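# Bring both red balls to the two grasp points

## Task

Finish with each red ball resting very near the grasp point of its own gripper, one ball per gripper. Neither gripper may be holding or carrying anything at the end, and the balls must stay in place without the robot supporting them. Both stands must still be upright, and nothing may leave the table.

## Robot and tools

Robot: two arms, left_arm and right_arm, facing each other across a table. Each ends in a two-finger gripper. Its fingers point along the gripper's +x axis and open and close along its y axis. The grasp point (end_effector_position, the origin of link pinch) lies midway between the finger pads, 3 to 4 cm behind the tips.

Frame: every position and orientation uses one shared scene frame. The origin is the table centre, +z is up, and the table top is at z = +0.020 m. left_arm's base is on the +y side at (+0.153, +0.447, +0.112) m, quat_wxyz (+0.761, 0, 0, -0.648). right_arm's base is at (+0.141, -0.443, +0.105) m, quat_wxyz (+0.689, 0, 0, +0.725). The names left and right do not refer to image sides. Reported hand positions may be off from the true ones, more so when an arm reaches far.

The row format is shared by both motion tools. A row is one flat list of 16 numbers covering both arms: left_arm's x, y, z, qw, qx, qy, qz, opening, then right_arm's same 8. x, y, z is an absolute target for that gripper's grasp point, in metres, in the scene frame. qw, qx, qy, qz is an absolute target orientation, w first. Opening runs from -1 to 1: +1 is fully open (0.088 m), empty fingers close at about -0.80, and values below that change nothing. Closing from fully open takes at least about 0.5 s. Both arms must always be filled in, even if only one moves. To keep an arm still, resend the exact pose from the last result taken before it stopped, plus the opening it should keep; to keep orientation steady, repeat the same quaternion rather than copying the possibly drifted reported one.

execute_actions(actions): actions is a list of actions; each action is a list of up to 15 rows, one per 1/30 s step, and a short action repeats its final row to fill 15 steps (0.5 s). An empty list just returns the current state and images. A target more than 0.6 m from the gripper's current position along any of its own axes gets the action refused for both arms; a malformed action, or a first action failing that check, cancels the entire call.

move(target, speed, blocking): target is a single 16-number row of absolute poses. Each gripper travels a straight line to its pose, turning the short way; all paths finish together, taking 0.5 to 10 s (cut off at 10 s). speed is the top path speed in m/s, 0.002 to 0.5, default 0.25; turning is capped at twice that in rad/s. Openings are sent at the start. Paths ignore obstacles and the other arm, grippers lag and may overshoot speed, and faster contact or a target set deeper past a surface means harder pressing. With blocking=false the result comes after 0.5 s while motion continues; until a result shows it ended, other moves and execute_actions are refused, so use wait or stop. The result adds a move: line with the ending (done, off_target, moving, held, fault) and limits (paced = the pose was clipped; held = a check blocked steps, after which the arm may surge), plus each gripper's distance to its pose.

wait(seconds): 0 to 10; arms keep their last command and a running move continues. stop: brakes a running move (needs room; fingers keep moving). zoom_image(camera, region): camera is cam_high, cam_low, cam_left_wrist or cam_right_wrist; region [x0, y0, x1, y1] in image pixels, origin top-left, at most 504 by 504. Images are 672x504. read_manual(section): returns licence texts only. finished_scene(scene): ends the scene numbered 1 or 2 and reports success; it cannot be undone, so only call it once the balls sit stably near both grasp points with the grippers not holding them.

Control behaviour: each step the command is clamped to within 70 mm and 16 degrees of the measured pose, then damped inverse kinematics follows it, favouring position over orientation. Far targets need several actions. Friction can leave the gripper short or slightly tilted, and tiny moves may not happen, so check position and orientation after each move. Hand target lines show what each arm is now driving toward; pose unreachable lines mean a clearance check altered or blocked that arm's command; HELD in step readings marks steps where an arm's command was held back.

Gripping: grip_measured is the finger opening on the command scale, possibly off by about 1 mm per gripper, and reads up to 0.061 narrower while squeezing hard. To hold something command roughly 0.07 below grip_measured; parts thinner than about 3 mm get less force. Pads push about 34 to 49 N each. At the finish both grippers must be open enough that nothing is held.

Joint ranges (rad), base to hand: waist -3.054 to 3.054, shoulder 0.000 to 3.142, elbow 0.000 to 2.356, wrist pitch -1.571 to 1.571, wrist yaw -1.571 to 1.571, wrist roll -3.142 to 3.142. Load limits (N m): waist 17.2, shoulder 21.3, elbow 21.3, wrist pitch 5.61, wrist yaw 5.59, wrist roll 5.24, including held weight. Exceeding one freezes that arm for 10 s and skips the rest of the call. Holding loads heats motors: MOTOR HOT appears from 50 °C; at 95 °C an OVER-TEMPERATURE FAULT holds the arm, and if it stays hot the arm may lose power and go limp.

Avoid: arms colliding or pressing on each other, dropping or flinging balls, knocking stands over, anything going off the table, slams and hard pushes. Occasional outside tugs on held parts or nudges to loose objects can happen.

Each tool is called as name(argument=value, ...), one argument or row to a line, values as JSON.

## Session

execute_actions(
  actions=[],
)

Scene clock: 0.00 s.
left_arm: end_effector_position=(+0.1047, +0.1090, +0.2251) grip_measured=+0.995 end_effector_quat_wxyz=(+0.618, +0.358, +0.174, -0.678) end_effector_velocity=(+0.001, +0.004, -0.005) end_effector_angular_velocity=(+0.025, -0.006, +0.008) | right_arm: end_effector_position=(-0.3315, -0.2666, +0.2783) grip_measured=+1.000 end_effector_quat_wxyz=(+0.176, -0.404, -0.261, +0.859) end_effector_velocity=(-0.000, -0.000, +0.002) end_effector_angular_velocity=(+0.020, -0.005, +0.010)
Joint positions: left_arm=[-0.378  1.318  0.704 -0.177 -0.176  0.119  0.088] | right_arm=[ 1.265  1.854  1.417 -0.259  0.35  -0.556  0.088]
Joint velocities: left_arm=[-0.002  0.002 -0.002 -0.022 -0.007 -0.007 -0.   ] | right_arm=[ 0.002 -0.002 -0.002  0.007  0.007 -0.022  0.   ]
Motor temperatures (°C, as the motors report them): left_arm=[26 28 30 27 26 27] | right_arm=[28 28 29 29 29 28]
Heat: left arm: hottest elbow 30 °C (+0.0 °C/min); right arm: hottest elbow 29 °C (+0.0 °C/min).
Hand target (left_arm): +0.105, +0.109, +0.225; +0.618, +0.358, +0.174, -0.678
Hand target (right_arm): -0.332, -0.267, +0.278; +0.176, -0.404, -0.261, +0.859

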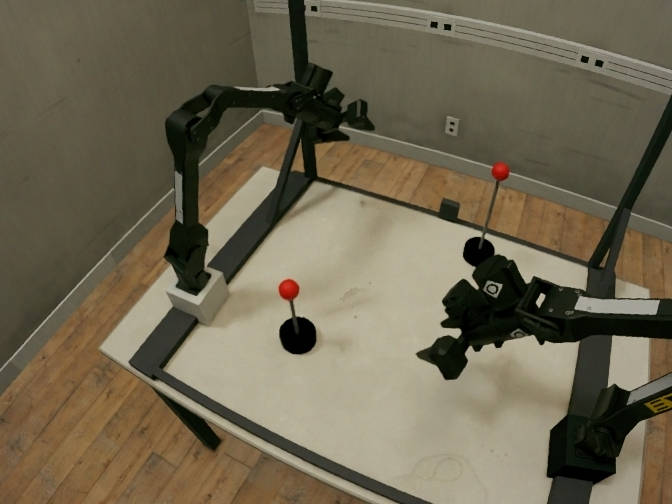

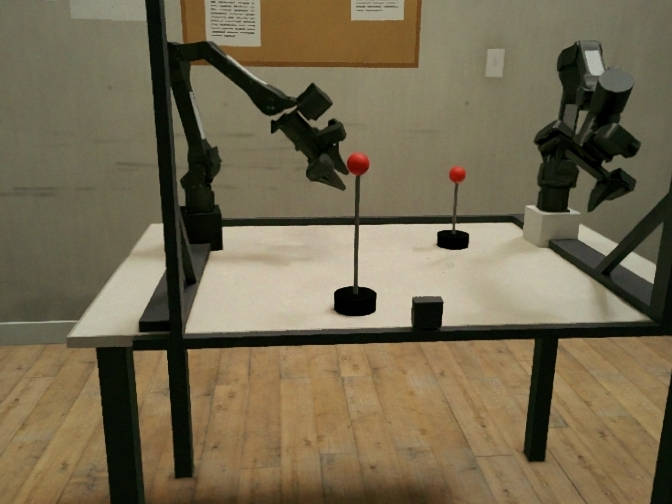

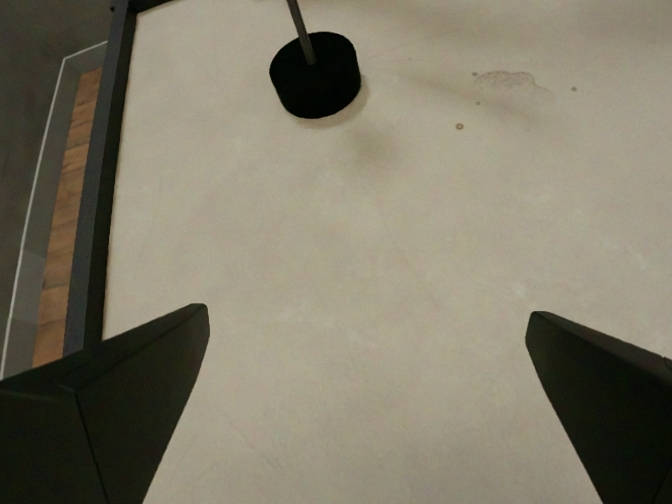

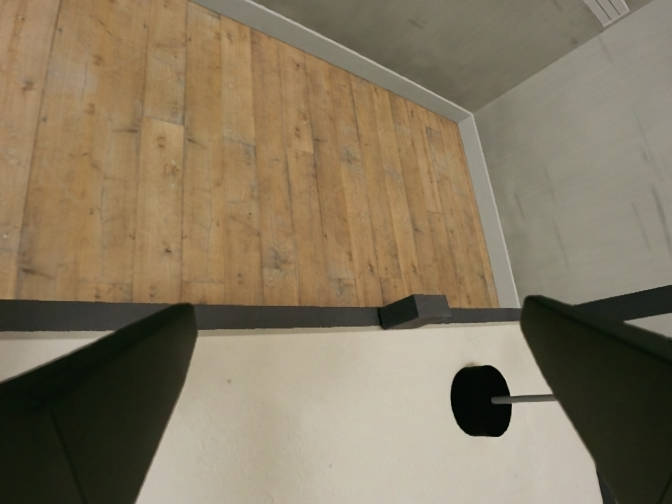

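move(
  target=[-0.198,0.195,0.30,0.309,0,0,-0.951,1,0.14,-0.265,0.32,0.627,-0.326,0.326,0.627,1],
  speed=0.2,
)

Scene clock: 9.17 s.
left_arm: end_effector_position=(-0.1948, +0.1957, +0.3016) grip_measured=+0.995 end_effector_quat_wxyz=(+0.312, -0.002, +0.005, -0.950) end_effector_velocity=(-0.002, +0.001, +0.005) end_effector_angular_velocity=(-0.007, +0.022, -0.010) | right_arm: end_effector_position=(+0.1399, -0.2655, +0.3194) grip_measured=+1.000 end_effector_quat_wxyz=(+0.626, -0.328, +0.331, +0.626) end_effector_velocity=(+0.005, -0.001, +0.000) end_effector_angular_velocity=(-0.002, -0.006, -0.009)
Joint positions: left_arm=[-1.108  1.614  0.594  1.021 -0.011 -0.011  0.088] | right_arm=[-0.043  0.753  0.965 -1.181  0.002  0.01   0.088]
Joint velocities: left_arm=[-0.002  0.002  0.002  0.022  0.007 -0.007 -0.   ] | right_arm=[-0.032 -0.002  0.002 -0.007 -0.007 -0.022  0.   ]
Motor temperatures (°C, as the motors report them): left_arm=[26 28 32 29 26 27] | right_arm=[28 30 31 29 29 28]
Heat: left arm: hottest elbow 32 °C (+13.1 °C/min); right arm: hottest elbow 31 °C (+13.1 °C/min).
Hand target (left_arm): -0.198, +0.196, +0.301; -0.308, +0.001, -0.003, +0.951
Hand target (right_arm): +0.140, -0.265, +0.321; +0.625, -0.327, +0.331, +0.627
Off the commanded pose (left_arm): 0.004 m, 1 deg.
Off the commanded pose (right_arm): 0.001 m, 1 deg.
move: done

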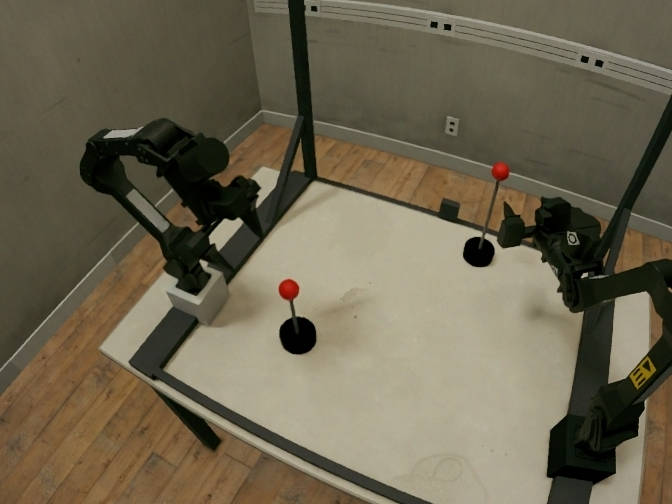

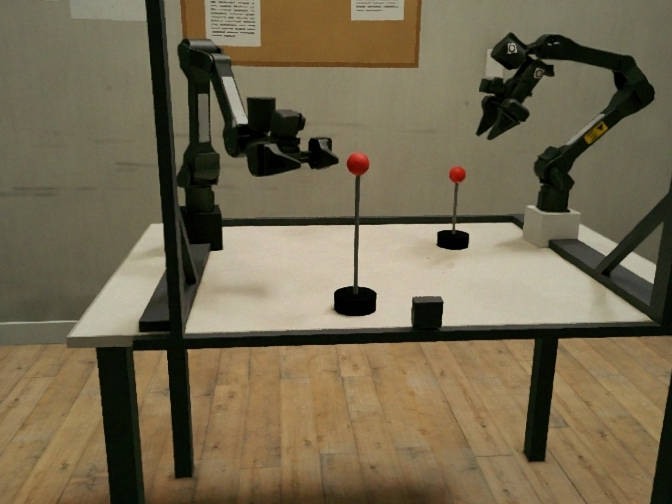

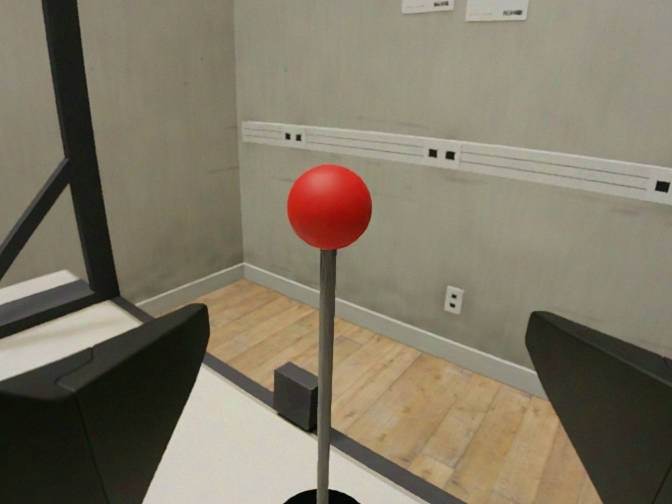

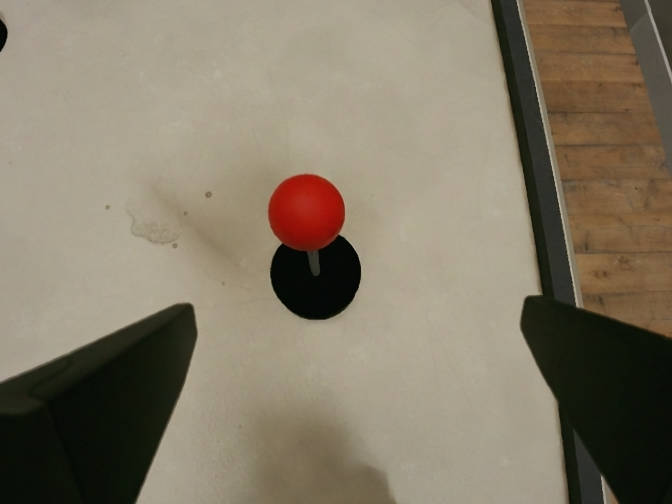

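move(
  target=[-0.261,0.135,0.308,0.309,0,0,-0.951,1,0.117,-0.208,0.237,0.627,-0.326,0.326,0.627,1],
  speed=0.12,
)

Scene clock: 12.93 s.
left_arm: end_effector_position=(-0.2589, +0.1377, +0.3125) grip_measured=+0.995 end_effector_quat_wxyz=(+0.309, -0.005, +0.000, -0.951) end_effector_velocity=(-0.002, +0.001, +0.003) end_effector_angular_velocity=(-0.002, +0.014, -0.010) | right_arm: end_effector_position=(+0.1167, -0.2071, +0.2423) grip_measured=+1.000 end_effector_quat_wxyz=(+0.628, -0.321, +0.322, +0.631) end_effector_velocity=(+0.001, -0.005, -0.007) end_effector_angular_velocity=(-0.035, -0.016, +0.004)
Joint positions: left_arm=[-1.079  1.875  0.966  0.918  0.023 -0.003  0.088] | right_arm=[ 0.106  0.911  0.68  -0.719  0.087  0.127  0.088]
Joint velocities: left_arm=[-0.002  0.002  0.007  0.007  0.007 -0.007 -0.   ] | right_arm=[ 0.002  0.007 -0.007 -0.022  0.007 -0.007  0.   ]
Motor temperatures (°C, as the motors report them): left_arm=[26 29 32 29 26 27] | right_arm=[28 30 31 30 29 28]
Heat: left arm: hottest elbow 32 °C (+9.3 °C/min); right arm: hottest elbow 31 °C (+9.3 °C/min).
Hand target (left_arm): -0.261, +0.135, +0.308; -0.309, -0.000, +0.000, +0.951
Hand target (right_arm): +0.117, -0.208, +0.237; +0.627, -0.327, +0.326, +0.627
Off the commanded pose (left_arm): 0.006 m, 1 deg.
Off the commanded pose (right_arm): 0.005 m, 1 deg.
move: done

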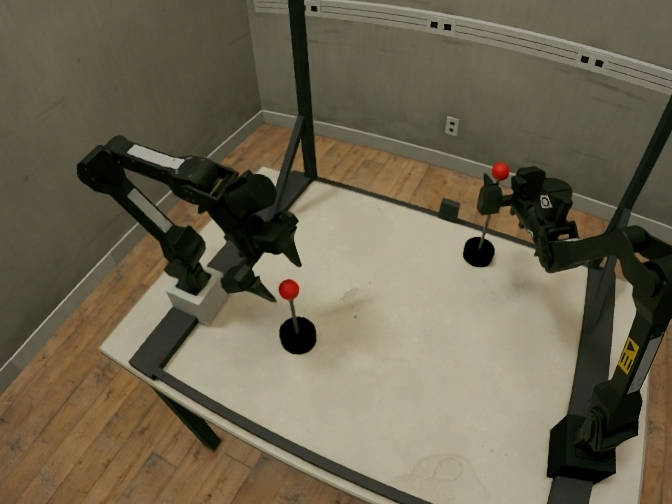

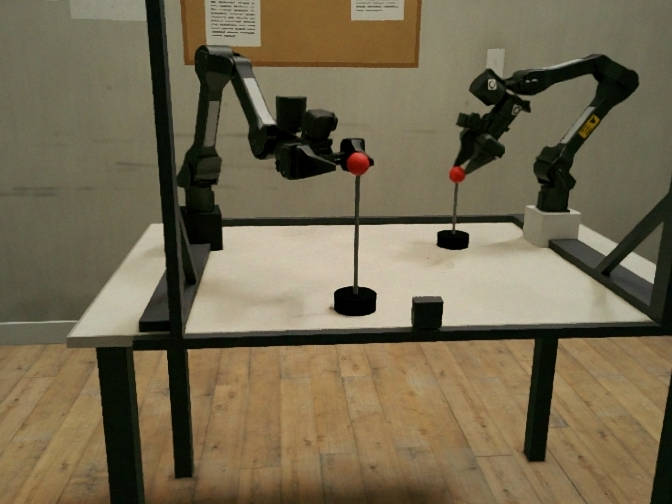

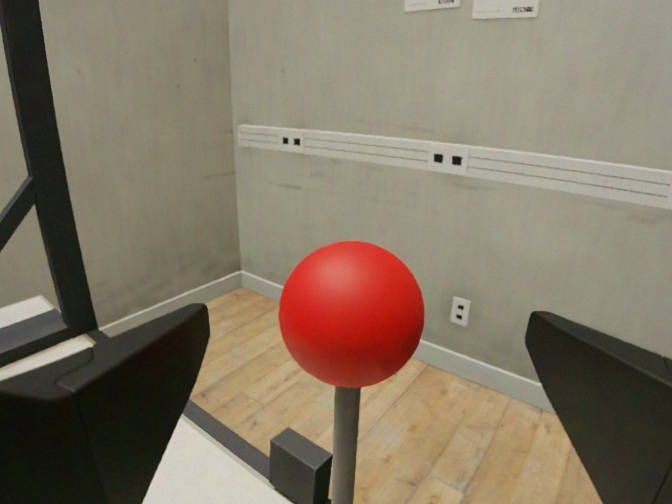

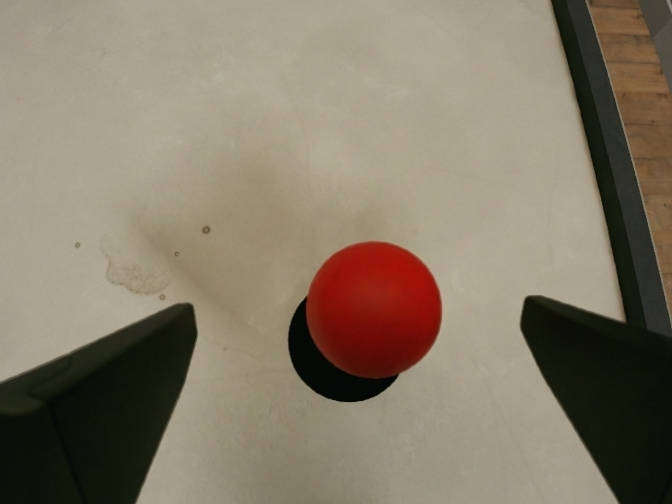

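move(
  target=[-0.2875,0.110,0.308,0.309,0,0,-0.951,1,0.122,-0.188,0.198,0.627,-0.326,0.326,0.627,1],
  speed=0.06,
)

Scene clock: 16.30 s.
left_arm: end_effector_position=(-0.2857, +0.1131, +0.3134) grip_measured=+0.995 end_effector_quat_wxyz=(+0.309, -0.005, -0.000, -0.951) end_effector_velocity=(+0.001, -0.002, +0.009) end_effector_angular_velocity=(-0.025, +0.021, +0.010) | right_arm: end_effector_position=(+0.1218, -0.1859, +0.2040) grip_measured=+1.000 end_effector_quat_wxyz=(+0.631, -0.320, +0.321, +0.629) end_effector_velocity=(-0.001, +0.001, -0.002) end_effector_angular_velocity=(-0.003, +0.010, -0.004)
Joint positions: left_arm=[-1.071  1.988  1.134  0.863  0.031 -0.003  0.088] | right_arm=[ 0.063  1.029  0.573 -0.489  0.068  0.094  0.088]
Joint velocities: left_arm=[ 0.002 -0.002  0.007  0.022 -0.007  0.007 -0.   ] | right_arm=[-0.002  0.007 -0.002  0.007 -0.007  0.007  0.   ]
Motor temperatures (°C, as the motors report them): left_arm=[26 29 33 30 26 27] | right_arm=[28 29 31 30 29 28]
Heat: left arm: hottest elbow 33 °C (+11.0 °C/min); right arm: hottest elbow 31 °C (+7.4 °C/min).
Hand target (left_arm): -0.287, +0.110, +0.308; -0.309, -0.000, -0.000, +0.951
Hand target (right_arm): +0.122, -0.188, +0.198; +0.627, -0.326, +0.326, +0.627
Off the commanded pose (left_arm): 0.006 m, 1 deg.
Off the commanded pose (right_arm): 0.006 m, 1 deg.
move: done

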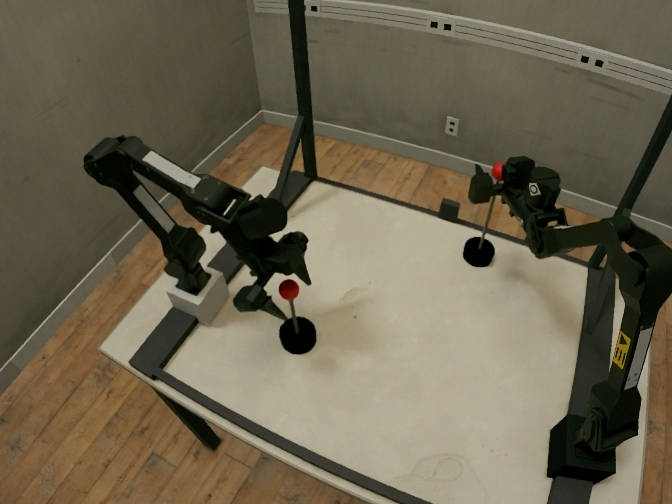

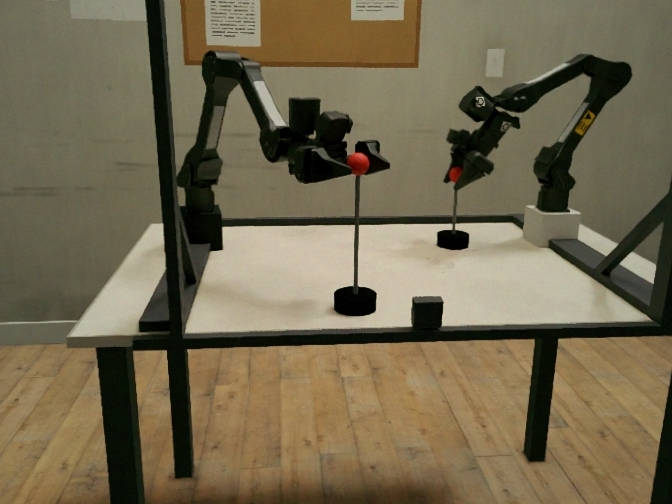

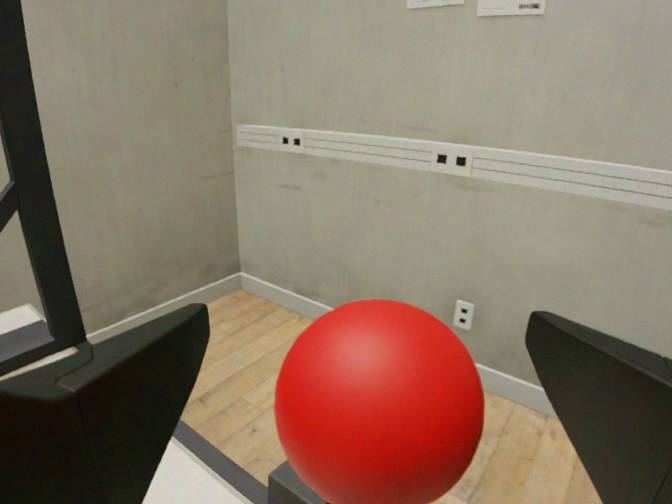

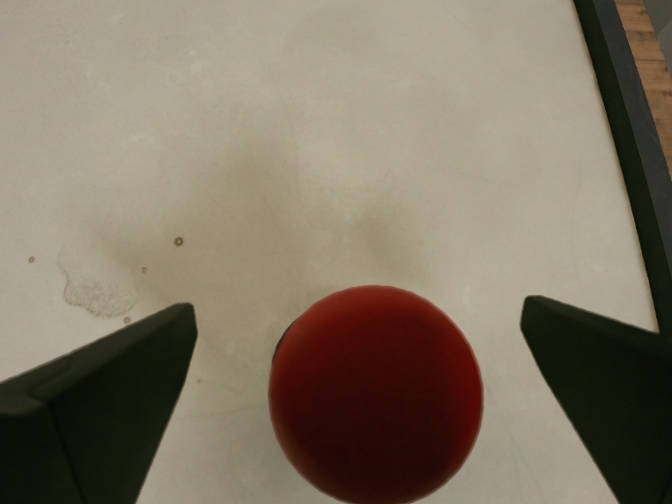

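finished_scene(
  scene=2,
)

The scene is finished: the task was done.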